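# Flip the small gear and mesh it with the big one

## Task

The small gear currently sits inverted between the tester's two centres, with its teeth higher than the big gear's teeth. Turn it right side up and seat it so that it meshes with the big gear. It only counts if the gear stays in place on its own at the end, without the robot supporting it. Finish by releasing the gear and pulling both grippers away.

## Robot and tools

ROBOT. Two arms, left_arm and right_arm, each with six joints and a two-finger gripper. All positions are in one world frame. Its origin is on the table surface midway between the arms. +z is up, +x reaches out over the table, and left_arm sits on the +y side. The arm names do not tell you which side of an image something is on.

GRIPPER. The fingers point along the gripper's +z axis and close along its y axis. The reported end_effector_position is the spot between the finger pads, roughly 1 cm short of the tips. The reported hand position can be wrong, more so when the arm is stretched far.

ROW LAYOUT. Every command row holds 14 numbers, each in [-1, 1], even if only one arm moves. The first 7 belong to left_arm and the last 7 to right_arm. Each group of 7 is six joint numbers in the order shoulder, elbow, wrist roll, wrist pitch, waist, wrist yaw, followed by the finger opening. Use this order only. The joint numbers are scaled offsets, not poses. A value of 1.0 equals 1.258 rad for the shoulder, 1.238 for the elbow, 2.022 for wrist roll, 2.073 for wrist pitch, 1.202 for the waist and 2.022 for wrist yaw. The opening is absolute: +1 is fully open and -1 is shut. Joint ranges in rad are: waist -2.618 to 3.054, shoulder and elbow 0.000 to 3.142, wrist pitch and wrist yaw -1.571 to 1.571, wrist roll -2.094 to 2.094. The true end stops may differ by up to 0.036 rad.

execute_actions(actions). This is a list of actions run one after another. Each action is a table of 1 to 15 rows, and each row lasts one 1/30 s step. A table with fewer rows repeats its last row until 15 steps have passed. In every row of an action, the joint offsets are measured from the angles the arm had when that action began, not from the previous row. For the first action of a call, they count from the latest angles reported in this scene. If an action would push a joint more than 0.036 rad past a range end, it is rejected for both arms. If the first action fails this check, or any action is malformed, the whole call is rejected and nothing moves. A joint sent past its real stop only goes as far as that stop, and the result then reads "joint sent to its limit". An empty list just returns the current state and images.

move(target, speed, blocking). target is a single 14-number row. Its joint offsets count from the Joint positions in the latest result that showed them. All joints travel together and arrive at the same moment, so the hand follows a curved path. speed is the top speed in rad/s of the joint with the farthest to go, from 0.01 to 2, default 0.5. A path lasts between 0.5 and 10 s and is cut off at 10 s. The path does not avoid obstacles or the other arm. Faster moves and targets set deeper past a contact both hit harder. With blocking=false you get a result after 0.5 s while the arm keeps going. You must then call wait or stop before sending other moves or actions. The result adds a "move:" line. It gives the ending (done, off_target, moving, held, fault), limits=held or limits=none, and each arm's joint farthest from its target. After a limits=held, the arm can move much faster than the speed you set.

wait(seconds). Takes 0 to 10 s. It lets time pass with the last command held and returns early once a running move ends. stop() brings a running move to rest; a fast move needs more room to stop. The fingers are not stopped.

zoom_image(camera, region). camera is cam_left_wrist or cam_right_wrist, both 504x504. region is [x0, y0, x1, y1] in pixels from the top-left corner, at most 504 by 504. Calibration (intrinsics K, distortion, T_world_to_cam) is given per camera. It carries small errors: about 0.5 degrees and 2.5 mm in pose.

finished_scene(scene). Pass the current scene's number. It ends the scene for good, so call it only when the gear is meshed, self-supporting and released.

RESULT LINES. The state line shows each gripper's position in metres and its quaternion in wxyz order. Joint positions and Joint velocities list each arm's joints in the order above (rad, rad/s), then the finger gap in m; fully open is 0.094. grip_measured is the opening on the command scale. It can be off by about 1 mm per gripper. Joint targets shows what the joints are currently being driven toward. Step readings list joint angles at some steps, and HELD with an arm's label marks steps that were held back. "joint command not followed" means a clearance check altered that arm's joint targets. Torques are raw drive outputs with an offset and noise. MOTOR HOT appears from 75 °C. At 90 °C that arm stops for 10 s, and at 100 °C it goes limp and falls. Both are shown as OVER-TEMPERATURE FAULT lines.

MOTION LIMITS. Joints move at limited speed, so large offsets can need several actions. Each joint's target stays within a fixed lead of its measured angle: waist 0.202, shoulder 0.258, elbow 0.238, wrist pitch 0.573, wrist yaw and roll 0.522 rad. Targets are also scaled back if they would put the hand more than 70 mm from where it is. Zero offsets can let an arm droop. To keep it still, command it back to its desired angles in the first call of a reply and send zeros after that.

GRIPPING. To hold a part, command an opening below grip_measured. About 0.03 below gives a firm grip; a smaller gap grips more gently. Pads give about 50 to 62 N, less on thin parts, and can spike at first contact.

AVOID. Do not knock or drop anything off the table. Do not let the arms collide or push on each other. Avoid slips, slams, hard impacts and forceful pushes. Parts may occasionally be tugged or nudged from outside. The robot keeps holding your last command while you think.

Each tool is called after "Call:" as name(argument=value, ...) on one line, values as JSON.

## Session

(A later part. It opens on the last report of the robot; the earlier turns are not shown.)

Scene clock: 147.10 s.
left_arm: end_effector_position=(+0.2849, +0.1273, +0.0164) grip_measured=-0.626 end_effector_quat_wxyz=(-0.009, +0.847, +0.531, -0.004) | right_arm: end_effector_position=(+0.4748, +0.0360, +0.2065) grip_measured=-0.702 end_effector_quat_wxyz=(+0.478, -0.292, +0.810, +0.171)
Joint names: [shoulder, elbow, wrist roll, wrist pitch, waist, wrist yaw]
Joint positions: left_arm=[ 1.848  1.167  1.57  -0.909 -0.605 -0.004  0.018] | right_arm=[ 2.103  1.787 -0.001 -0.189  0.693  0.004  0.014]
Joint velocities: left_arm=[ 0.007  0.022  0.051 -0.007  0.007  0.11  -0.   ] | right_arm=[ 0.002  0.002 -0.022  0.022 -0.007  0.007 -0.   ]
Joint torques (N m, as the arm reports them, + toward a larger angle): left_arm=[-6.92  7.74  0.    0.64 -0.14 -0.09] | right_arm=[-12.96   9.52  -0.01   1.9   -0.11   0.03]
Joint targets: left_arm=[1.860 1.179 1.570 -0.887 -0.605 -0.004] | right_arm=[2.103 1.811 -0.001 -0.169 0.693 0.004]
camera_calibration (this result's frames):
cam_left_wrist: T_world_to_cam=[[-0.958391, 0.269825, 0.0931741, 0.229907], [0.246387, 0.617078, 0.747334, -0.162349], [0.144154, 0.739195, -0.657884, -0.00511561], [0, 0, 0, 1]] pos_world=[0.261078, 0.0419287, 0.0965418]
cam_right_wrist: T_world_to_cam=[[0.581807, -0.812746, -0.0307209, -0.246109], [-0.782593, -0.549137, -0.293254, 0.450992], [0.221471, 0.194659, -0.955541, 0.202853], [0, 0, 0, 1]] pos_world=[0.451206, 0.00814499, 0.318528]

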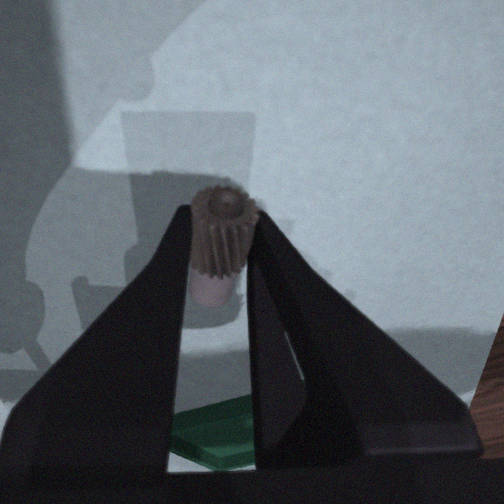

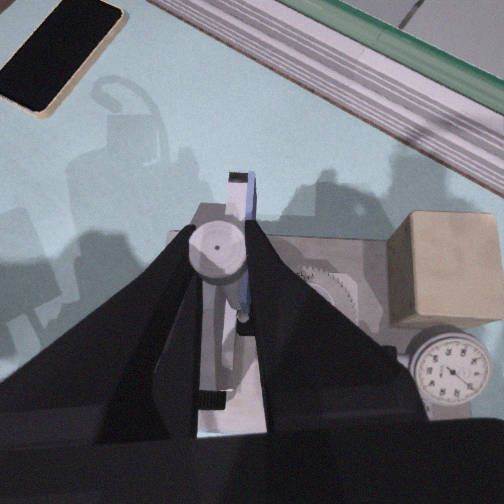

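Call:
move(target=[0.02,0.01,0,0.01,0,0,-0.66,0,0.02,0,0.01,0,0,-0.75], speed=0.03)

Call:
move(target=[0.02,0.01,0,0.01,0,0,-0.66,0,0.02,0,0.01,0,0,-0.75], speed=0.03)

Scene clock: 152.73 s.
left_arm: end_effector_position=(+0.2849, +0.1273, +0.0164) grip_measured=-0.626 end_effector_quat_wxyz=(-0.009, +0.847, +0.531, -0.004) | right_arm: end_effector_position=(+0.4748, +0.0360, +0.2065) grip_measured=-0.702 end_effector_quat_wxyz=(+0.478, -0.292, +0.810, +0.171)
Joint names: [shoulder, elbow, wrist roll, wrist pitch, waist, wrist yaw]
Joint positions: left_arm=[ 1.848  1.167  1.57  -0.909 -0.605 -0.004  0.018] | right_arm=[ 2.103  1.787 -0.001 -0.189  0.693  0.004  0.014]
Joint velocities: left_arm=[-0.017  0.002  0.007 -0.037 -0.022  0.022  0.001] | right_arm=[ 0.002 -0.002  0.022 -0.022 -0.007 -0.081  0.   ]
Joint torques (N m, as the arm reports them, + toward a larger angle): left_arm=[-6.03  7.69 -0.02  0.62  0.02 -0.06] | right_arm=[-12.88   9.53  -0.02   1.92   0.05  -0.01]
Joint targets: left_arm=[1.874 1.179 1.570 -0.888 -0.605 -0.004] | right_arm=[2.103 1.811 -0.001 -0.169 0.693 0.004]
move: off_target (left_arm, right_arm); limits=none; left_arm: farthest joint: the shoulder, 0.025 radians from its target (0.025 radians at the start); right_arm: farthest joint: the elbow, 0.025 radians from its target (0.025 radians at the start)
camera_calibration (this result's frames):
cam_left_wrist: T_world_to_cam=[[-0.958391, 0.269825, 0.0931741, 0.229907], [0.246387, 0.617078, 0.747334, -0.162349], [0.144154, 0.739195, -0.657884, -0.00511561], [0, 0, 0, 1]] pos_world=[0.261078, 0.0419287, 0.0965418]
cam_right_wrist: T_world_to_cam=[[0.581807, -0.812746, -0.0307209, -0.246109], [-0.782593, -0.549137, -0.293254, 0.450992], [0.221471, 0.194659, -0.955541, 0.202853], [0, 0, 0, 1]] pos_world=[0.451206, 0.00814499, 0.318528]

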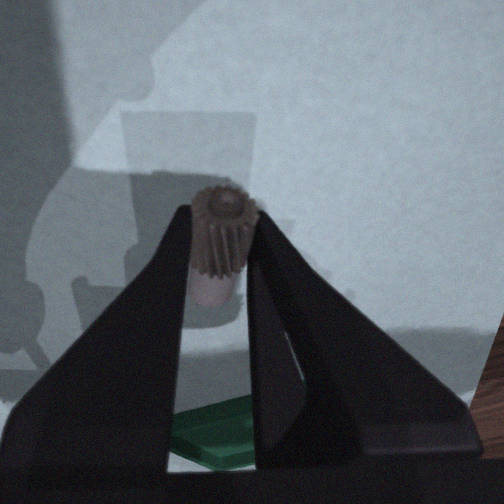

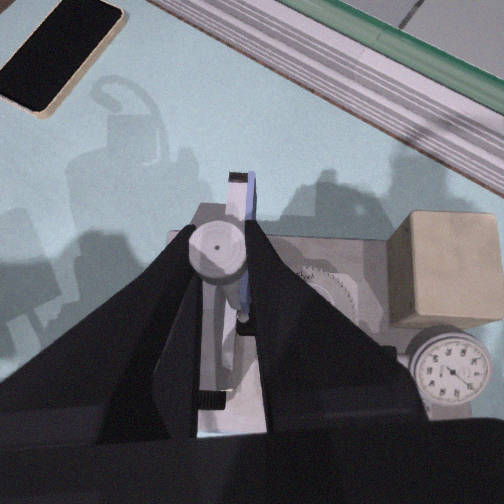

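Scene clock: 153.80 s.
left_arm: end_effector_position=(+0.2849, +0.1273, +0.0164) grip_measured=-0.626 end_effector_quat_wxyz=(-0.009, +0.847, +0.531, -0.004) | right_arm: end_effector_position=(+0.4748, +0.0360, +0.2065) grip_measured=-0.702 end_effector_quat_wxyz=(+0.478, -0.292, +0.810, +0.171)
Joint names: [shoulder, elbow, wrist roll, wrist pitch, waist, wrist yaw]
Joint positions: left_arm=[ 1.848  1.167  1.57  -0.909 -0.605 -0.004  0.018] | right_arm=[ 2.103  1.787 -0.001 -0.189  0.693  0.004  0.014]
Joint velocities: left_arm=[-0.007 -0.022  0.037 -0.007 -0.002  0.022 -0.   ] | right_arm=[-0.007 -0.017 -0.007  0.007 -0.012  0.007  0.001]
Joint torques (N m, as the arm reports them, + toward a larger angle): left_arm=[-6.11  7.65  0.02  0.63  0.02  0.  ] | right_arm=[-12.84   9.44   0.     1.87   0.05   0.01]
Joint targets: left_arm=[1.874 1.179 1.570 -0.888 -0.605 -0.004] | right_arm=[2.103 1.811 -0.001 -0.169 0.693 0.004]
move: off_target (left_arm, right_arm); limits=none; left_arm: farthest joint: the shoulder, 0.025 radians from its target (0.025 radians at the start); right_arm: farthest joint: the elbow, 0.025 radians from its target (0.025 radians at the start)
camera_calibration (this result's frames):
cam_left_wrist: T_world_to_cam=[[-0.958391, 0.269825, 0.0931741, 0.229907], [0.246387, 0.617078, 0.747334, -0.162349], [0.144154, 0.739195, -0.657884, -0.00511561], [0, 0, 0, 1]] pos_world=[0.261078, 0.0419287, 0.0965418]
cam_right_wrist: T_world_to_cam=[[0.581807, -0.812746, -0.0307209, -0.246109], [-0.782593, -0.549137, -0.293254, 0.450992], [0.221471, 0.194659, -0.955541, 0.202853], [0, 0, 0, 1]] pos_world=[0.451206, 0.00814499, 0.318528]

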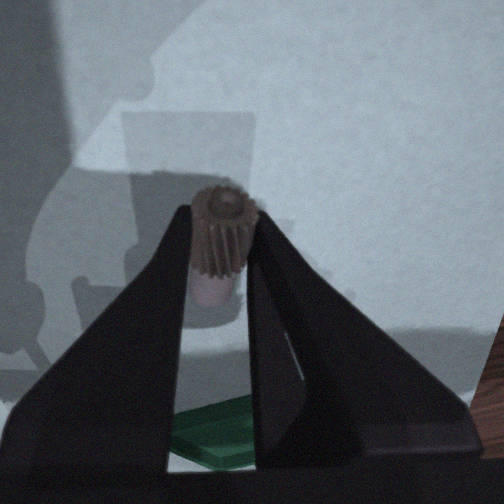

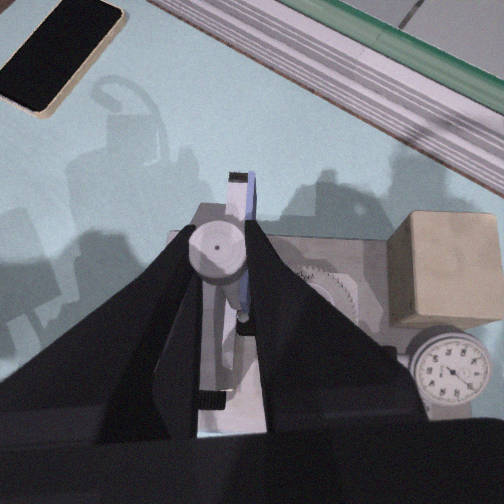

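Likely contact. Release.

Call:
move(target=[0.005,0.01,0,0.01,0,0,-0.3,0,0.02,0,0.01,0,0,-0.75])

Call:
move(target=[-0.085,0.01,0,-0.04,0,0,-0.3,0,0.02,0,0.01,0,0,-0.75], speed=0.15)

Call:
move(target=[-0.015,0.01,-1,0,0.055,0,-0.3,0,0.02,0,0.01,0,0,-0.75], speed=1.2)

Call:
move(target=[-0.015,0.01,-0.525,0,0.004,0,-0.3,0,0.02,0,0.01,0,0,-0.75], speed=1.0)

Scene clock: 161.70 s.
left_arm: end_effector_position=(+0.2862, +0.1267, +0.0164) grip_measured=-0.302 end_effector_quat_wxyz=(-0.007, +0.847, +0.531, -0.002) | right_arm: end_effector_position=(+0.4748, +0.0360, +0.2065) grip_measured=-0.702 end_effector_quat_wxyz=(+0.478, -0.292, +0.810, +0.171)
Joint names: [shoulder, elbow, wrist roll, wrist pitch, waist, wrist yaw]
Joint positions: left_arm=[ 1.848  1.167  1.57  -0.902 -0.605 -0.004  0.033] | right_arm=[ 2.103  1.787 -0.001 -0.189  0.693  0.004  0.014]
Joint velocities: left_arm=[-0.007 -0.027  0.022 -0.007 -0.002  0.022  0.   ] | right_arm=[-0.012  0.007  0.022 -0.007  0.002 -0.037 -0.001]
Joint torques (N m, as the arm reports them, + toward a larger angle): left_arm=[-7.24  7.64  0.01  0.6  -0.03 -0.03] | right_arm=[-12.85   9.56   0.     1.89   0.2    0.  ]
Joint targets: left_arm=[1.855 1.179 1.570 -0.888 -0.605 -0.004] | right_arm=[2.103 1.811 -0.001 -0.169 0.693 0.004]
move: off_target (right_arm); limits=none; left_arm: farthest joint: the wrist pitch, 0.014 radians from its target (0.020 radians at the start); right_arm: farthest joint: the elbow, 0.025 radians from its target (0.025 radians at the start)
camera_calibration (this result's frames):
cam_left_wrist: T_world_to_cam=[[-0.958886, 0.270066, 0.0871913, 0.231605], [0.242286, 0.619072, 0.747026, -0.16133], [0.147768, 0.737438, -0.659052, -0.00563197], [0, 0, 0, 1]] pos_world=[0.262003, 0.0414794, 0.0966118]
cam_right_wrist: T_world_to_cam=[[0.581807, -0.812746, -0.0307209, -0.246109], [-0.782593, -0.549137, -0.293254, 0.450992], [0.221471, 0.194659, -0.955541, 0.202853], [0, 0, 0, 1]] pos_world=[0.451206, 0.00814499, 0.318528]

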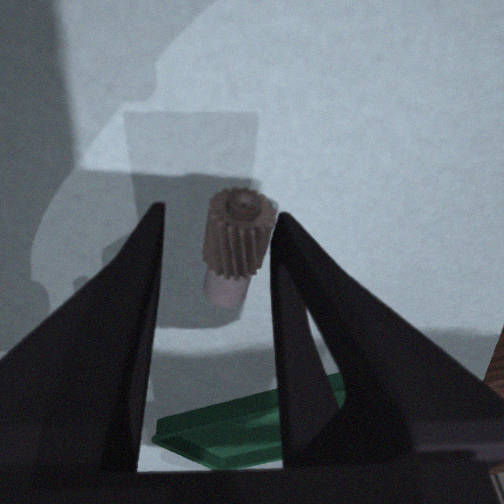

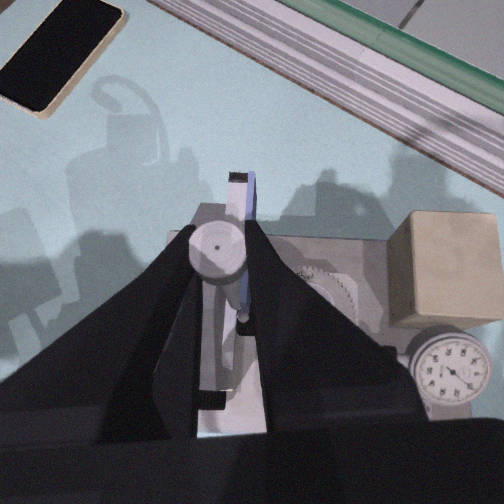

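Scene clock: 162.93 s.
left_arm: end_effector_position=(+0.2812, +0.1291, +0.0433) grip_measured=-0.302 end_effector_quat_wxyz=(+0.009, +0.847, +0.531, +0.008) | right_arm: end_effector_position=(+0.4748, +0.0360, +0.2065) grip_measured=-0.702 end_effector_quat_wxyz=(+0.478, -0.292, +0.810, +0.171)
Joint names: [shoulder, elbow, wrist roll, wrist pitch, waist, wrist yaw]
Joint positions: left_arm=[ 1.757  1.167  1.57  -0.958 -0.605 -0.004  0.033] | right_arm=[ 2.103  1.787 -0.001 -0.189  0.693  0.004  0.014]
Joint velocities: left_arm=[-0.017  0.002 -0.007 -0.007 -0.007 -0.037  0.001] | right_arm=[-0.007 -0.007 -0.051 -0.022 -0.002 -0.037  0.   ]
Joint torques (N m, as the arm reports them, + toward a larger angle): left_arm=[-8.18  7.93 -0.01  0.24 -0.1  -0.04] | right_arm=[-12.91   9.53   0.01   1.86  -0.06   0.  ]
Joint targets: left_arm=[1.741 1.179 1.570 -0.985 -0.605 -0.004] | right_arm=[2.103 1.811 -0.001 -0.169 0.693 0.004]
move: off_target (left_arm, right_arm); limits=none; left_arm: farthest joint: the wrist pitch, 0.027 radians from its target (0.082 radians at the start); right_arm: farthest joint: the elbow, 0.025 radians from its target (0.025 radians at the start)
camera_calibration (this result's frames):
cam_left_wrist: T_world_to_cam=[[-0.961148, 0.271165, 0.0516093, 0.225791], [0.217973, 0.630888, 0.744626, -0.176301], [0.169357, 0.726945, -0.665484, 0.00659152], [0, 0, 0, 1]] pos_world=[0.254331, 0.0452082, 0.124012]
cam_right_wrist: T_world_to_cam=[[0.581807, -0.812746, -0.0307209, -0.246109], [-0.782593, -0.549137, -0.293254, 0.450992], [0.221471, 0.194659, -0.955541, 0.202853], [0, 0, 0, 1]] pos_world=[0.451206, 0.00814499, 0.318528]

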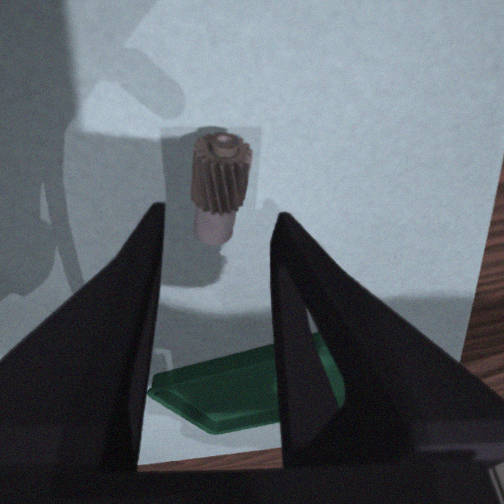

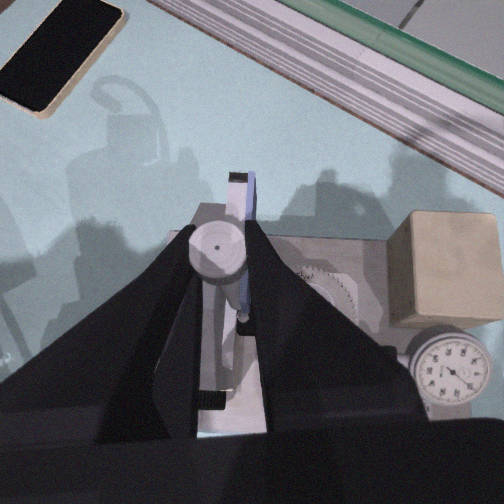

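Scene clock: 165.60 s.
left_arm: end_effector_position=(+0.2886, +0.1457, +0.0433) grip_measured=-0.302 end_effector_quat_wxyz=(+0.011, -0.026, +1.000, -0.003) | right_arm: end_effector_position=(+0.4748, +0.0360, +0.2065) grip_measured=-0.702 end_effector_quat_wxyz=(+0.478, -0.292, +0.810, +0.171)
Joint names: [shoulder, elbow, wrist roll, wrist pitch, waist, wrist yaw]
Joint positions: left_arm=[ 1.757  1.167 -0.446 -0.958 -0.546 -0.004  0.033] | right_arm=[ 2.103  1.787 -0.001 -0.189  0.693  0.004  0.014]
Joint velocities: left_arm=[-0.007 -0.007 -0.037  0.037 -0.007 -0.007  0.   ] | right_arm=[ 0.002  0.007  0.022  0.022 -0.027 -0.007  0.   ]
Joint torques (N m, as the arm reports them, + toward a larger angle): left_arm=[-8.48  8.   -0.02  0.53  0.83 -0.06] | right_arm=[-12.93   9.57  -0.02   1.89   0.1   -0.01]
Joint targets: left_arm=[1.738 1.179 -0.452 -0.958 -0.539 -0.004] | right_arm=[2.103 1.811 -0.001 -0.169 0.693 0.004]
move: off_target (right_arm); limits=none; left_arm: farthest joint: the shoulder, 0.019 radians from its target (0.019 radians at the start); right_arm: farthest joint: the elbow, 0.025 radians from its target (0.025 radians at the start)
camera_calibration (this result's frames):
cam_left_wrist: T_world_to_cam=[[0.22426, -0.970772, 0.085494, 0.065809], [-0.678158, -0.0924544, 0.729077, 0.176283], [-0.699863, -0.221482, -0.679071, 0.382887], [0, 0, 0, 1]] pos_world=[0.372758, 0.164986, 0.125857]
cam_right_wrist: T_world_to_cam=[[0.581807, -0.812746, -0.0307209, -0.246109], [-0.782593, -0.549137, -0.293254, 0.450992], [0.221471, 0.194659, -0.955541, 0.202853], [0, 0, 0, 1]] pos_world=[0.451206, 0.00814499, 0.318528]

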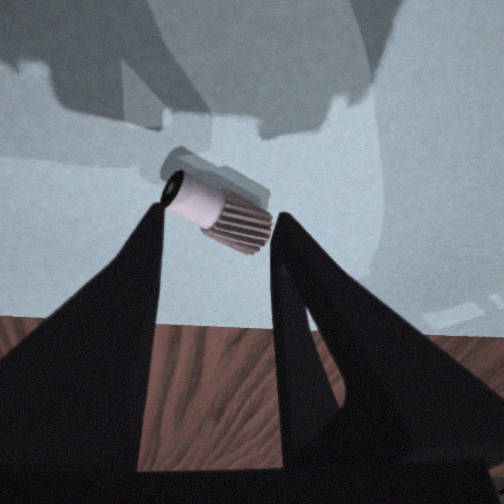

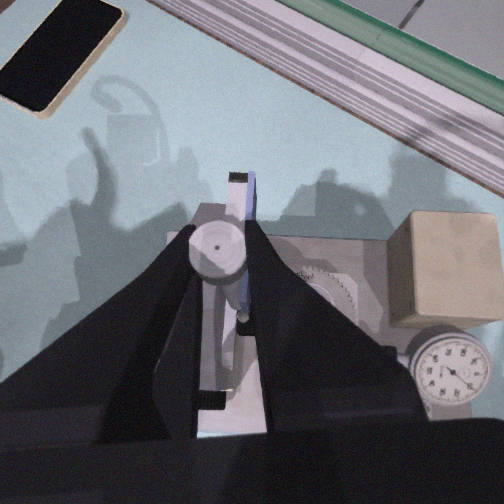

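Scene clock: 167.60 s.
left_arm: end_effector_position=(+0.2886, +0.1457, +0.0433) grip_measured=-0.302 end_effector_quat_wxyz=(+0.008, -0.526, +0.850, -0.008) | right_arm: end_effector_position=(+0.4748, +0.0360, +0.2065) grip_measured=-0.702 end_effector_quat_wxyz=(+0.478, -0.292, +0.810, +0.171)
Joint names: [shoulder, elbow, wrist roll, wrist pitch, waist, wrist yaw]
Joint positions: left_arm=[ 1.757  1.167 -1.502 -0.958 -0.546 -0.004  0.033] | right_arm=[ 2.103  1.787 -0.001 -0.189  0.693  0.004  0.014]
Joint velocities: left_arm=[ 0.002  0.002 -0.066 -0.037  0.012 -0.007  0.   ] | right_arm=[-0.012  0.002  0.007 -0.139  0.002  0.051 -0.   ]
Joint torques (N m, as the arm reports them, + toward a larger angle): left_arm=[-8.59  7.96  0.01  0.57  0.35 -0.01] | right_arm=[-13.     9.52   0.     1.89  -0.08  -0.01]
Joint targets: left_arm=[1.738 1.179 -1.508 -0.958 -0.541 -0.004] | right_arm=[2.103 1.811 -0.001 -0.169 0.693 0.004]
move: off_target (right_arm); limits=none; left_arm: farthest joint: the shoulder, 0.019 radians from its target (0.019 radians at the start); right_arm: farthest joint: the elbow, 0.025 radians from its target (0.025 radians at the start)
camera_calibration (this result's frames):
cam_left_wrist: T_world_to_cam=[[0.954656, -0.280992, 0.0983588, -0.246028], [-0.258614, -0.619056, 0.741544, 0.131411], [-0.147479, -0.733357, -0.663655, 0.297407], [0, 0, 0, 1]] pos_world=[0.312718, 0.230325, 0.124128]
cam_right_wrist: T_world_to_cam=[[0.581807, -0.812746, -0.0307209, -0.246109], [-0.782593, -0.549137, -0.293254, 0.450992], [0.221471, 0.194659, -0.955541, 0.202853], [0, 0, 0, 1]] pos_world=[0.451206, 0.00814499, 0.318528]

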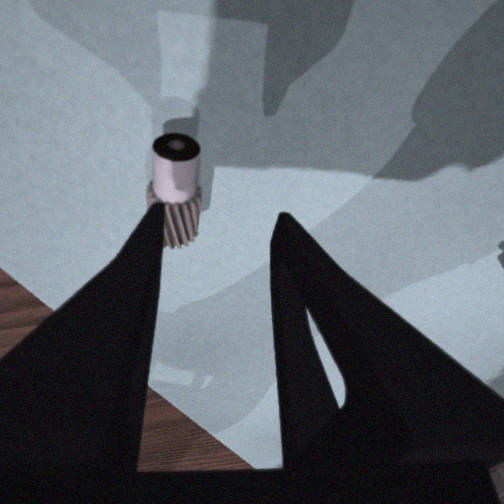

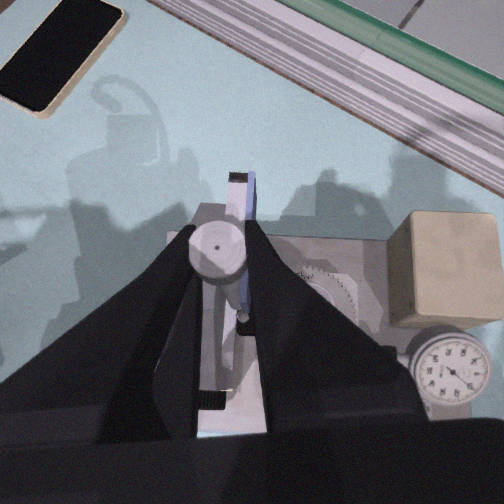

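Call:
move(target=[-0.033,-0.042,0,-0.015,0.01,0,-0.3,0,0.02,0,0.01,0,0,-0.75], speed=0.1)

Scene clock: 186.50 s.
left_arm: end_effector_position=(+0.2790, +0.1512, +0.0416) grip_measured=-0.302 end_effector_quat_wxyz=(+0.004, -0.528, +0.849, -0.002) | right_arm: end_effector_position=(+0.4748, +0.0360, +0.2065) grip_measured=-0.702 end_effector_quat_wxyz=(+0.478, -0.292, +0.810, +0.171)
Joint names: [shoulder, elbow, wrist roll, wrist pitch, waist, wrist yaw]
Joint positions: left_arm=[ 1.734  1.132 -1.503 -0.962 -0.542 -0.004  0.033] | right_arm=[ 2.103  1.787 -0.001 -0.189  0.693  0.004  0.014]
Joint velocities: left_arm=[ 0.002 -0.017 -0.007 -0.037 -0.007 -0.022 -0.001] | right_arm=[ 0.012  0.012 -0.11  -0.022  0.012 -0.022 -0.001]
Joint torques (N m, as the arm reports them, + toward a larger angle): left_arm=[-8.    5.35 -0.01  0.2   0.69 -0.05] | right_arm=[-12.87   9.65   0.     1.86  -0.07   0.01]
Joint targets: left_arm=[1.715 1.115 -1.502 -0.989 -0.534 -0.004] | right_arm=[2.103 1.811 -0.001 -0.169 0.693 0.004]
move: off_target (left_arm, right_arm); limits=none; left_arm: farthest joint: the wrist pitch, 0.027 radians from its target (0.031 radians at the start); right_arm: farthest joint: the elbow, 0.025 radians from its target (0.025 radians at the start)
camera_calibration (this result's frames):
cam_left_wrist: T_world_to_cam=[[0.95735, -0.276792, 0.0828741, -0.235914], [-0.24481, -0.624728, 0.741473, 0.130589], [-0.15346, -0.730137, -0.665845, 0.300156], [0, 0, 0, 1]] pos_world=[0.303883, 0.235439, 0.12258]
cam_right_wrist: T_world_to_cam=[[0.581807, -0.812746, -0.0307209, -0.246109], [-0.782593, -0.549137, -0.293254, 0.450992], [0.221471, 0.194659, -0.955541, 0.202853], [0, 0, 0, 1]] pos_world=[0.451206, 0.00814499, 0.318528]

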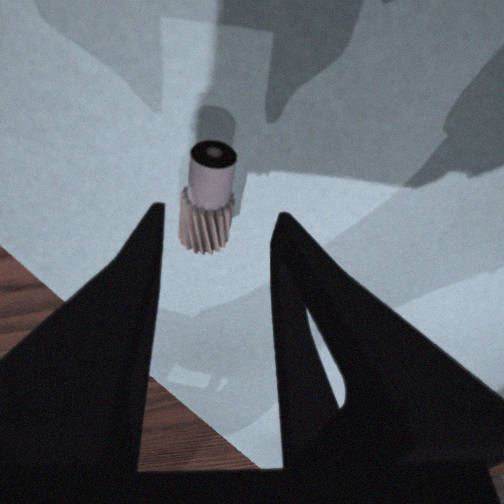

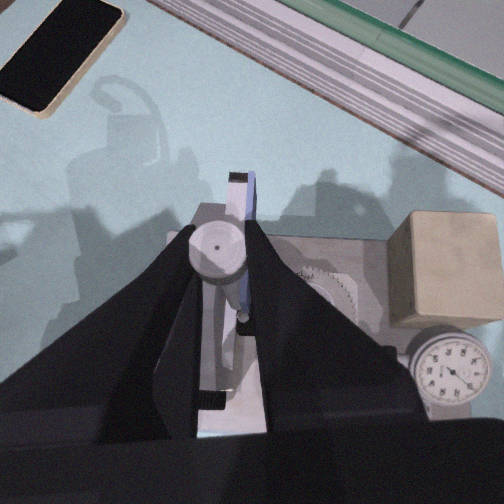

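Descend, a bit inward.

Call:
move(target=[0.038,-0.064,0,0.047,0.004,0,-0.3,0,0.02,0,0.01,0,0,-0.75], speed=0.08)

Scene clock: 191.00 s.
left_arm: end_effector_position=(+0.2752, +0.1527, +0.0172) grip_measured=-0.302 end_effector_quat_wxyz=(-0.000, -0.528, +0.849, +0.004) | right_arm: end_effector_position=(+0.4748, +0.0360, +0.2065) grip_measured=-0.702 end_effector_quat_wxyz=(+0.478, -0.292, +0.810, +0.171)
Joint names: [shoulder, elbow, wrist roll, wrist pitch, waist, wrist yaw]
Joint positions: left_arm=[ 1.769  1.07  -1.503 -0.878 -0.542 -0.004  0.033] | right_arm=[ 2.103  1.787 -0.001 -0.189  0.693  0.004  0.014]
Joint velocities: left_arm=[-0.007  0.002 -0.037 -0.037  0.002  0.007 -0.001] | right_arm=[ 0.017  0.007 -0.022  0.125 -0.022  0.095  0.   ]
Joint torques (N m, as the arm reports them, + toward a larger angle): left_arm=[-6.11  4.99  0.    0.62  0.62 -0.02] | right_arm=[-12.84   9.69   0.02   1.87   0.09  -0.02]
Joint targets: left_arm=[1.781 1.053 -1.503 -0.865 -0.537 -0.004] | right_arm=[2.103 1.811 -0.001 -0.169 0.693 0.004]
move: off_target (right_arm); limits=none; left_arm: farthest joint: the elbow, 0.017 radians from its target (0.080 radians at the start); right_arm: farthest joint: the elbow, 0.025 radians from its target (0.025 radians at the start)
camera_calibration (this result's frames):
cam_left_wrist: T_world_to_cam=[[0.95834, -0.277198, 0.0688823, -0.229848], [-0.235129, -0.628702, 0.741248, 0.146648], [-0.162166, -0.726564, -0.667688, 0.28636], [0, 0, 0, 1]] pos_world=[0.301192, 0.236543, 0.0983291]
cam_right_wrist: T_world_to_cam=[[0.581807, -0.812746, -0.0307209, -0.246109], [-0.782593, -0.549137, -0.293254, 0.450992], [0.221471, 0.194659, -0.955541, 0.202853], [0, 0, 0, 1]] pos_world=[0.451206, 0.00814499, 0.318528]

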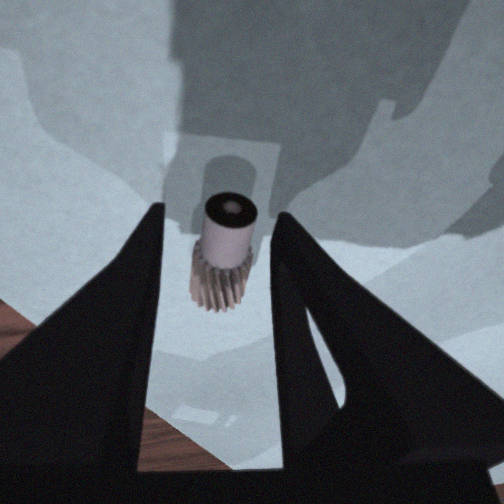

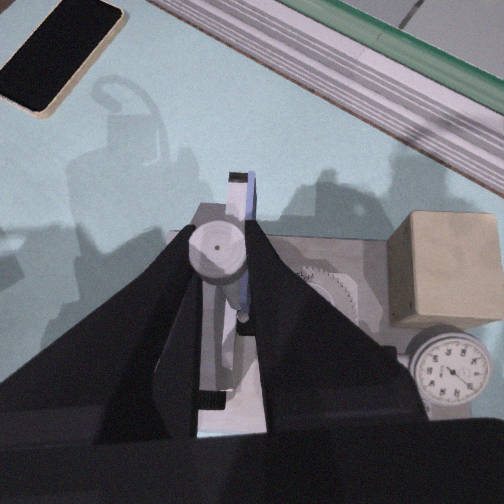

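Call:
move(target=[0.012,-0.01,0,0.006,0.008,0,-0.3,0,0.02,0,0.01,0,0,-0.75], speed=0.03)

Call:
move(target=[0,0,0,0,0,0,-0.76,0,0.02,0,0.01,0,0,-0.75])

Scene clock: 196.13 s.
left_arm: end_effector_position=(+0.2754, +0.1527, +0.0172) grip_measured=-0.302 end_effector_quat_wxyz=(-0.000, -0.528, +0.849, +0.003) | right_arm: end_effector_position=(+0.4748, +0.0360, +0.2065) grip_measured=-0.702 end_effector_quat_wxyz=(+0.478, -0.292, +0.810, +0.171)
Joint names: [shoulder, elbow, wrist roll, wrist pitch, waist, wrist yaw]
Joint positions: left_arm=[ 1.769  1.07  -1.503 -0.877 -0.542 -0.004  0.033] | right_arm=[ 2.103  1.787 -0.001 -0.189  0.693  0.004  0.014]
Joint velocities: left_arm=[-0.022  0.007  0.022  0.022 -0.007  0.007  0.001] | right_arm=[-0.002  0.002 -0.022  0.022 -0.002 -0.066 -0.   ]
Joint torques (N m, as the arm reports them, + toward a larger angle): left_arm=[-6.06  5.47  0.02  0.59  0.97 -0.03] | right_arm=[-12.91   9.61  -0.01   1.89   0.03   0.  ]
Joint targets: left_arm=[1.785 1.058 -1.503 -0.865 -0.532 -0.004] | right_arm=[2.103 1.811 -0.001 -0.169 0.693 0.004]
move: off_target (right_arm); limits=none; left_arm: farthest joint: the shoulder, 0.015 radians from its target (0.015 radians at the start); right_arm: farthest joint: the elbow, 0.025 radians from its target (0.025 radians at the start)
camera_calibration (this result's frames):
cam_left_wrist: T_world_to_cam=[[0.958291, -0.277178, 0.069639, -0.230038], [-0.235653, -0.628487, 0.741264, 0.146756], [-0.161695, -0.726757, -0.667591, 0.286233], [0, 0, 0, 1]] pos_world=[0.30131, 0.236495, 0.0983218]
cam_right_wrist: T_world_to_cam=[[0.581807, -0.812746, -0.0307209, -0.246109], [-0.782593, -0.549137, -0.293254, 0.450992], [0.221471, 0.194659, -0.955541, 0.202853], [0, 0, 0, 1]] pos_world=[0.451206, 0.00814499, 0.318528]

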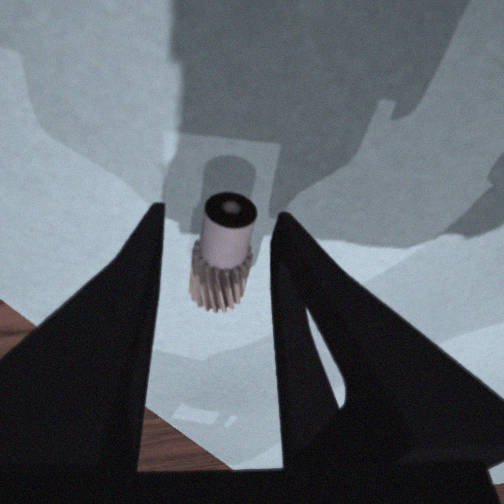

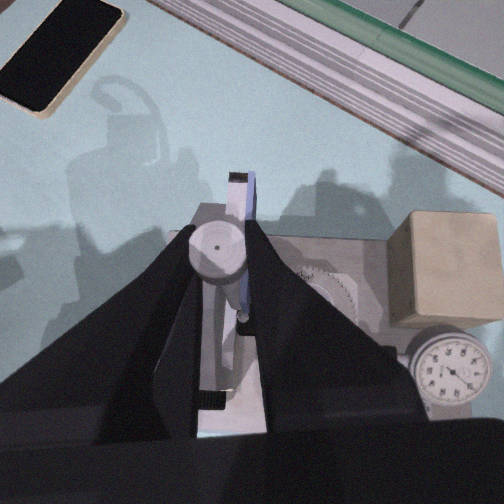

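Scene clock: 196.83 s.
left_arm: end_effector_position=(+0.2754, +0.1527, +0.0172) grip_measured=-0.716 end_effector_quat_wxyz=(-0.000, -0.528, +0.849, +0.003) | right_arm: end_effector_position=(+0.4748, +0.0360, +0.2065) grip_measured=-0.702 end_effector_quat_wxyz=(+0.478, -0.292, +0.810, +0.171)
Joint names: [shoulder, elbow, wrist roll, wrist pitch, waist, wrist yaw]
Joint positions: left_arm=[ 1.769  1.07  -1.503 -0.877 -0.542 -0.004  0.013] | right_arm=[ 2.103  1.787 -0.001 -0.189  0.693  0.004  0.014]
Joint velocities: left_arm=[ 0.002 -0.012  0.022 -0.037 -0.007  0.022 -0.001] | right_arm=[-0.002  0.002  0.066  0.022  0.017  0.022 -0.001]
Joint torques (N m, as the arm reports them, + toward a larger angle): left_arm=[-7.03  6.79 -0.01  0.45  0.05 -0.1 ] | right_arm=[-12.97   9.52  -0.02   1.87  -0.06  -0.01]
Joint targets: left_arm=[1.769 1.070 -1.503 -0.878 -0.542 -0.004] | right_arm=[2.103 1.811 -0.001 -0.169 0.693 0.004]
move: off_target (right_arm); limits=none; left_arm: farthest joint: the waist, 0.000 radians from its target (0.000 radians at the start); right_arm: farthest joint: the elbow, 0.025 radians from its target (0.025 radians at the start)
camera_calibration (this result's frames):
cam_left_wrist: T_world_to_cam=[[0.958291, -0.277178, 0.069639, -0.230038], [-0.235653, -0.628487, 0.741264, 0.146756], [-0.161695, -0.726757, -0.667591, 0.286233], [0, 0, 0, 1]] pos_world=[0.30131, 0.236495, 0.0983218]
cam_right_wrist: T_world_to_cam=[[0.581807, -0.812746, -0.0307209, -0.246109], [-0.782593, -0.549137, -0.293254, 0.450992], [0.221471, 0.194659, -0.955541, 0.202853], [0, 0, 0, 1]] pos_world=[0.451206, 0.00814499, 0.318528]

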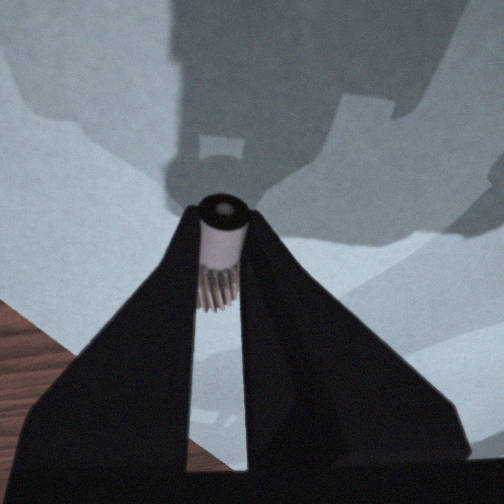

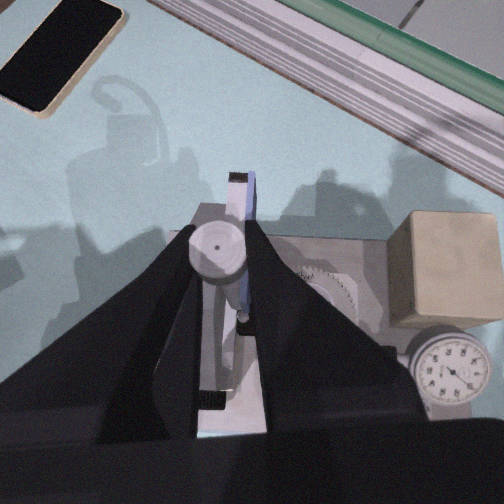

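Call:
move(target=[-0.12,0.17,0,0,0,0,-0.76,0,0.02,0,0.01,0,0,-0.75], speed=0.25)

Call:
move(target=[0,0.02,0.35,0.1,0.4,0,-0.76,0,0.02,0,0.01,0,0,-0.75], speed=0.6)

Call:
move(target=[0.15,0.02,0.395,0.32,0,0,-0.76,0,0.02,0,0.01,0,0,-0.75], speed=0.6)

Scene clock: 205.40 s.
left_arm: end_effector_position=(+0.3384, +0.1268, +0.1135) grip_measured=-0.716 end_effector_quat_wxyz=(+0.095, -0.522, +0.838, -0.129) | right_arm: end_effector_position=(+0.4748, +0.0360, +0.2065) grip_measured=-0.702 end_effector_quat_wxyz=(+0.478, -0.292, +0.810, +0.171)
Joint names: [shoulder, elbow, wrist roll, wrist pitch, waist, wrist yaw]
Joint positions: left_arm=[ 1.632  1.26  -1.503 -0.877 -0.542 -0.004  0.013] | right_arm=[ 2.103  1.787 -0.001 -0.189  0.693  0.004  0.014]
Joint velocities: left_arm=[-0.007  0.007 -0.11   0.007  0.012  0.022  0.001] | right_arm=[-0.007 -0.012 -0.11  -0.022 -0.002  0.022  0.   ]
Joint torques (N m, as the arm reports them, + toward a larger angle): left_arm=[-7.75  9.41  0.04  1.16 -0.03 -0.08] | right_arm=[-13.04   9.47  -0.04   1.86   0.02   0.03]
Joint targets: left_arm=[1.619 1.281 -1.503 -0.877 -0.542 -0.004] | right_arm=[2.103 1.811 -0.001 -0.169 0.693 0.004]
move: off_target (right_arm); limits=none; left_arm: farthest joint: the elbow, 0.020 radians from its target (0.210 radians at the start); right_arm: farthest joint: the elbow, 0.025 radians from its target (0.025 radians at the start)
camera_calibration (this result's frames):
cam_left_wrist: T_world_to_cam=[[0.8886, -0.248574, 0.385488, -0.320189], [-0.45763, -0.537379, 0.708377, 0.141309], [0.0310692, -0.805875, -0.59127, 0.278013], [0, 0, 0, 1]] pos_world=[0.34055, 0.220389, 0.18771]
cam_right_wrist: T_world_to_cam=[[0.581807, -0.812746, -0.0307209, -0.246109], [-0.782593, -0.549137, -0.293254, 0.450992], [0.221471, 0.194659, -0.955541, 0.202853], [0, 0, 0, 1]] pos_world=[0.451206, 0.00814499, 0.318528]

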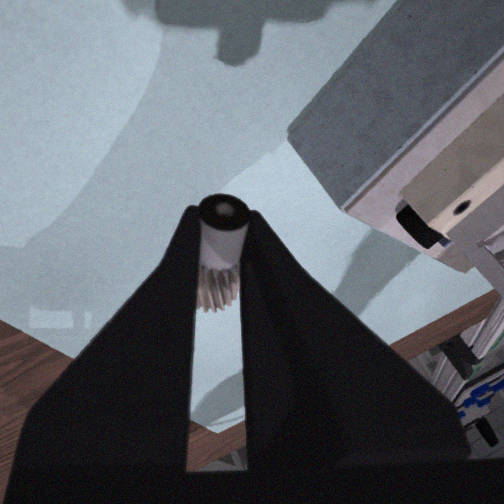

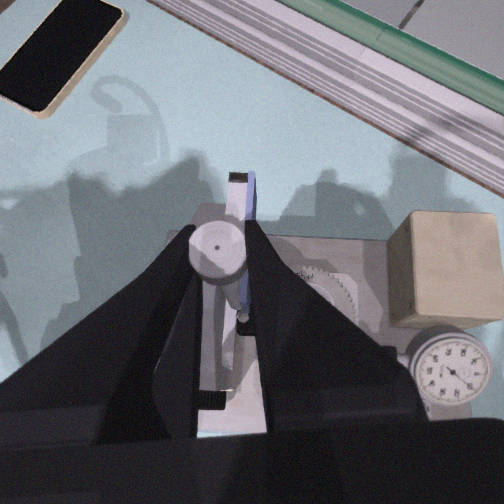

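Scene clock: 207.40 s.
left_arm: end_effector_position=(+0.4058, +0.3017, +0.1322) grip_measured=-0.716 end_effector_quat_wxyz=(+0.236, -0.419, +0.873, -0.088) | right_arm: end_effector_position=(+0.4748, +0.0360, +0.2065) grip_measured=-0.702 end_effector_quat_wxyz=(+0.478, -0.292, +0.810, +0.171)
Joint names: [shoulder, elbow, wrist roll, wrist pitch, waist, wrist yaw]
Joint positions: left_arm=[ 1.632  1.26  -0.804 -0.69  -0.061 -0.     0.013] | right_arm=[ 2.103  1.787 -0.001 -0.189  0.693  0.004  0.014]
Joint velocities: left_arm=[-0.007  0.027 -0.022 -0.095  0.012 -0.022 -0.   ] | right_arm=[-0.002 -0.012  0.007  0.007  0.002 -0.066  0.   ]
Joint torques (N m, as the arm reports them, + toward a larger angle): left_arm=[-7.09 10.41  0.08  1.71 -0.07 -0.08] | right_arm=[-12.95   9.6   -0.01   1.85   0.05  -0.01]
Joint targets: left_arm=[1.632 1.285 -0.795 -0.670 -0.061 -0.004] | right_arm=[2.103 1.811 -0.001 -0.169 0.693 0.004]
move: off_target (left_arm, right_arm); limits=none; left_arm: farthest joint: the elbow, 0.024 radians from its target (0.024 radians at the start); right_arm: farthest joint: the elbow, 0.025 radians from its target (0.025 radians at the start)
camera_calibration (this result's frames):
cam_left_wrist: T_world_to_cam=[[0.734214, -0.490775, 0.469115, -0.219125], [-0.6766, -0.585978, 0.445916, 0.391096], [0.0560467, -0.644802, -0.762292, 0.391804], [0, 0, 0, 1]] pos_world=[0.403541, 0.374269, 0.227067]
cam_right_wrist: T_world_to_cam=[[0.581807, -0.812746, -0.0307209, -0.246109], [-0.782593, -0.549137, -0.293254, 0.450992], [0.221471, 0.194659, -0.955541, 0.202853], [0, 0, 0, 1]] pos_world=[0.451206, 0.00814499, 0.318528]

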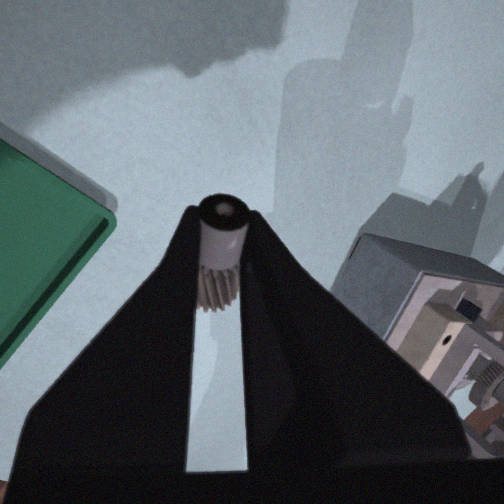

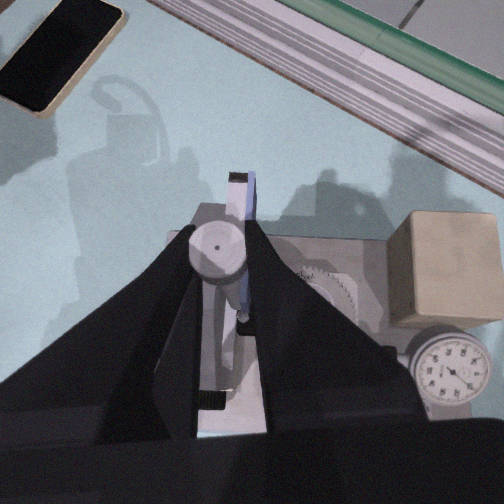

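Scene clock: 209.57 s.
left_arm: end_effector_position=(+0.5261, +0.3126, +0.1551) grip_measured=-0.716 end_effector_quat_wxyz=(+0.463, -0.046, +0.885, +0.018) | right_arm: end_effector_position=(+0.4748, +0.0360, +0.2065) grip_measured=-0.702 end_effector_quat_wxyz=(+0.478, -0.292, +0.810, +0.171)
Joint names: [shoulder, elbow, wrist roll, wrist pitch, waist, wrist yaw]
Joint positions: left_arm=[ 1.815  1.26  -0.012 -0.051 -0.061 -0.     0.013] | right_arm=[ 2.103  1.787 -0.001 -0.189  0.693  0.004  0.014]
Joint velocities: left_arm=[ 0.007 -0.002  0.066  0.022  0.007 -0.022 -0.   ] | right_arm=[ 0.017  0.012  0.037  0.037  0.002 -0.007 -0.   ]
Joint torques (N m, as the arm reports them, + toward a larger angle): left_arm=[-8.52 10.74  0.13  2.3  -0.28 -0.08] | right_arm=[-12.89   9.54  -0.01   1.87   0.02  -0.02]
Joint targets: left_arm=[1.820 1.285 -0.005 -0.027 -0.061 -0.000] | right_arm=[2.103 1.811 -0.001 -0.169 0.693 0.004]
move: off_target (left_arm, right_arm); limits=none; left_arm: farthest joint: the wrist pitch, 0.025 radians from its target (0.664 radians at the start); right_arm: farthest joint: the elbow, 0.025 radians from its target (0.025 radians at the start)
camera_calibration (this result's frames):
cam_left_wrist: T_world_to_cam=[[0.133694, -0.971396, 0.196255, 0.195694], [-0.979552, -0.159572, -0.12253, 0.582917], [0.150342, -0.17586, -0.972867, 0.24605], [0, 0, 0, 1]] pos_world=[0.507843, 0.326384, 0.272393]
cam_right_wrist: T_world_to_cam=[[0.581807, -0.812746, -0.0307209, -0.246109], [-0.782593, -0.549137, -0.293254, 0.450992], [0.221471, 0.194659, -0.955541, 0.202853], [0, 0, 0, 1]] pos_world=[0.451206, 0.00814499, 0.318528]

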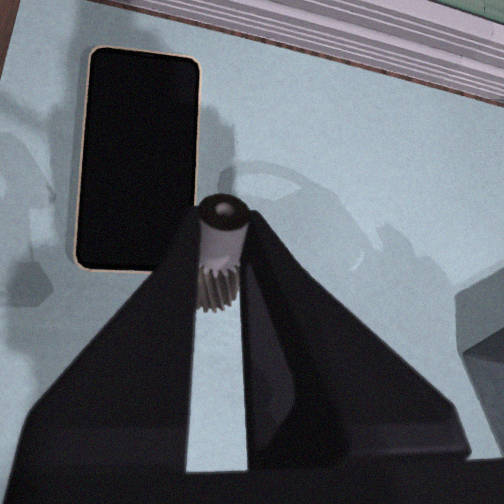

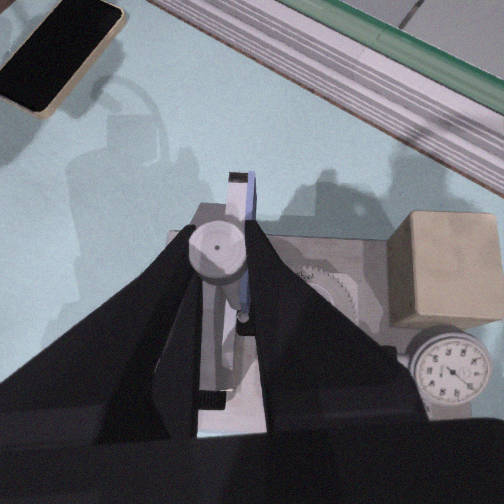

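Call:
move(target=[0.152,-0.392,0.009,0.618,-0.103,0.49,-0.76,0,0.02,0,0.01,0,0,-0.75], speed=0.7)

Scene clock: 217.50 s.
left_arm: end_effector_position=(+0.4380, +0.1047, +0.1505) grip_measured=-0.717 end_effector_quat_wxyz=(+0.619, +0.341, +0.620, -0.342) | right_arm: end_effector_position=(+0.4748, +0.0360, +0.2065) grip_measured=-0.702 end_effector_quat_wxyz=(+0.478, -0.292, +0.810, +0.171)
Joint names: [shoulder, elbow, wrist roll, wrist pitch, waist, wrist yaw]
Joint positions: left_arm=[ 1.998  0.788 -0.     1.209 -0.18   0.979  0.013] | right_arm=[ 2.103  1.787 -0.001 -0.189  0.693  0.004  0.014]
Joint velocities: left_arm=[ 0.032  0.012  0.022 -0.022 -0.012 -0.007 -0.   ] | right_arm=[-0.002  0.012  0.051  0.051  0.007 -0.007  0.   ]
Joint torques (N m, as the arm reports them, + toward a larger angle): left_arm=[-7.84  4.69  0.06  2.1  -0.34  0.04] | right_arm=[-12.9    9.41  -0.02   1.86  -0.06   0.02]
Joint targets: left_arm=[2.006 0.775 0.006 1.230 -0.185 0.990] | right_arm=[2.103 1.811 -0.001 -0.169 0.693 0.004]
move: off_target (left_arm, right_arm); limits=none; left_arm: farthest joint: the wrist pitch, 0.021 radians from its target (1.282 radians at the start); right_arm: farthest joint: the elbow, 0.025 radians from its target (0.025 radians at the start)
camera_calibration (this result's frames):
cam_left_wrist: T_world_to_cam=[[-0.869464, -0.461331, 0.176653, 0.395278], [-0.45104, 0.595511, -0.664778, 0.233877], [0.201484, -0.657678, -0.725854, 0.209106], [0, 0, 0, 1]] pos_world=[0.407037, 0.180602, 0.237429]
cam_right_wrist: T_world_to_cam=[[0.581807, -0.812746, -0.0307209, -0.246109], [-0.782593, -0.549137, -0.293254, 0.450992], [0.221471, 0.194659, -0.955541, 0.202853], [0, 0, 0, 1]] pos_world=[0.451206, 0.00814499, 0.318528]

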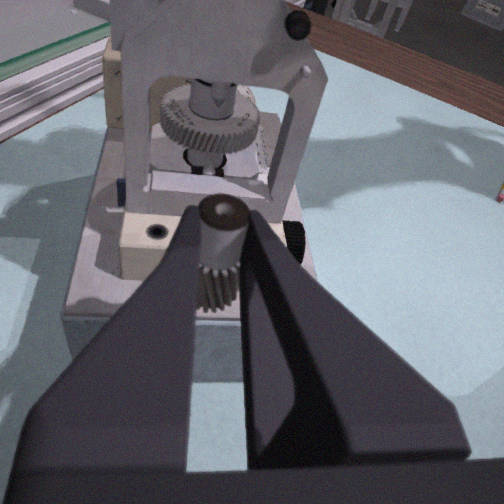

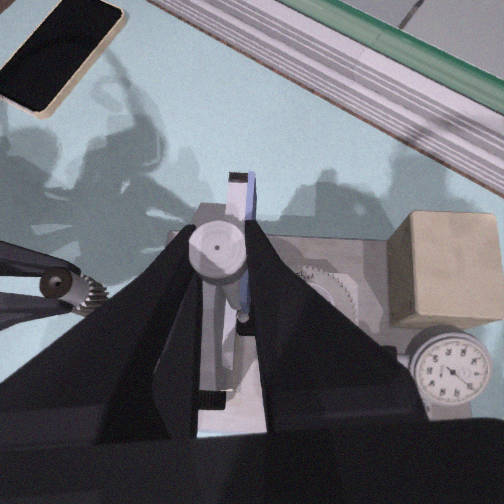

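Call:
move(target=[0.067,0.125,0,-0.04,-0.095,-0.055,-0.76,-0.088,0.028,0,0.02,0,0,-0.75], speed=0.09)

Scene clock: 224.17 s.
left_arm: end_effector_position=(+0.4624, +0.0634, +0.1488) grip_measured=-0.717 end_effector_quat_wxyz=(+0.615, +0.342, +0.621, -0.345) | right_arm: end_effector_position=(+0.4747, +0.0359, +0.2213) grip_measured=-0.702 end_effector_quat_wxyz=(+0.492, -0.289, +0.802, +0.176)
Joint names: [shoulder, elbow, wrist roll, wrist pitch, waist, wrist yaw]
Joint positions: left_arm=[ 2.072  0.917 -0.     1.146 -0.287  0.879  0.013] | right_arm=[ 2.083  1.787 -0.001 -0.175  0.693  0.004  0.014]
Joint velocities: left_arm=[ 0.007 -0.032 -0.022  0.037  0.012 -0.022  0.001] | right_arm=[ 0.002  0.012 -0.081 -0.022 -0.002  0.081 -0.   ]
Joint torques (N m, as the arm reports them, + toward a larger angle): left_arm=[-8.36  8.31 -0.03  1.78 -0.72 -0.11] | right_arm=[-20.75  10.42   0.     1.95   0.02   0.01]
Joint targets: left_arm=[2.082 0.943 -0.000 1.126 -0.294 0.868] | right_arm=[1.992 1.821 -0.001 -0.148 0.693 0.004]
move: off_target (left_arm, right_arm); limits=none; left_arm: farthest joint: the elbow, 0.026 radians from its target (0.155 radians at the start); right_arm: farthest joint: the shoulder, 0.091 radians from its target (0.111 radians at the start)
camera_calibration (this result's frames):
cam_left_wrist: T_world_to_cam=[[-0.871567, -0.45521, 0.182087, 0.397597], [-0.451214, 0.599477, -0.661085, 0.267685], [0.191775, -0.65834, -0.727881, 0.180696], [0, 0, 0, 1]] pos_world=[0.432663, 0.139478, 0.23609]
cam_right_wrist: T_world_to_cam=[[0.582631, -0.81206, -0.0331537, -0.245546], [-0.774616, -0.542495, -0.325067, 0.458166], [0.245988, 0.215076, -0.94511, 0.202398], [0, 0, 0, 1]] pos_world=[0.448178, 0.00562391, 0.332083]

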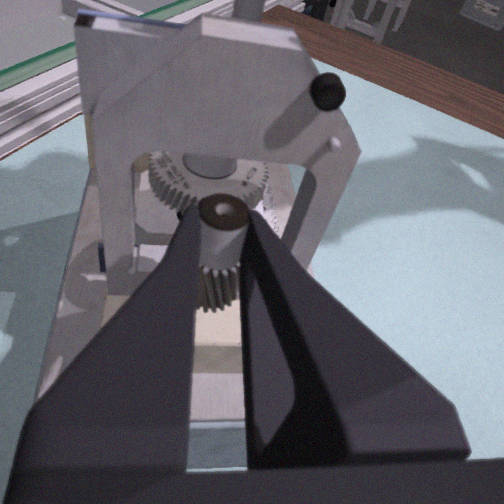

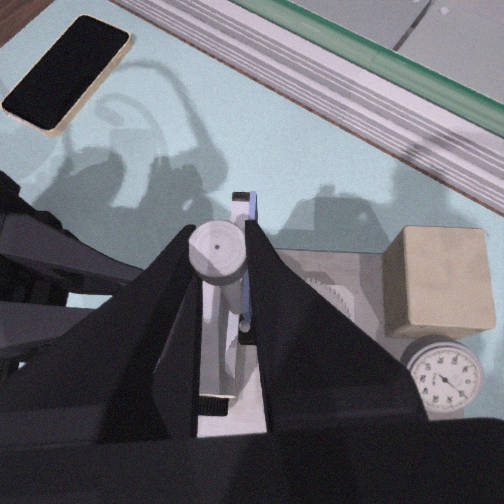

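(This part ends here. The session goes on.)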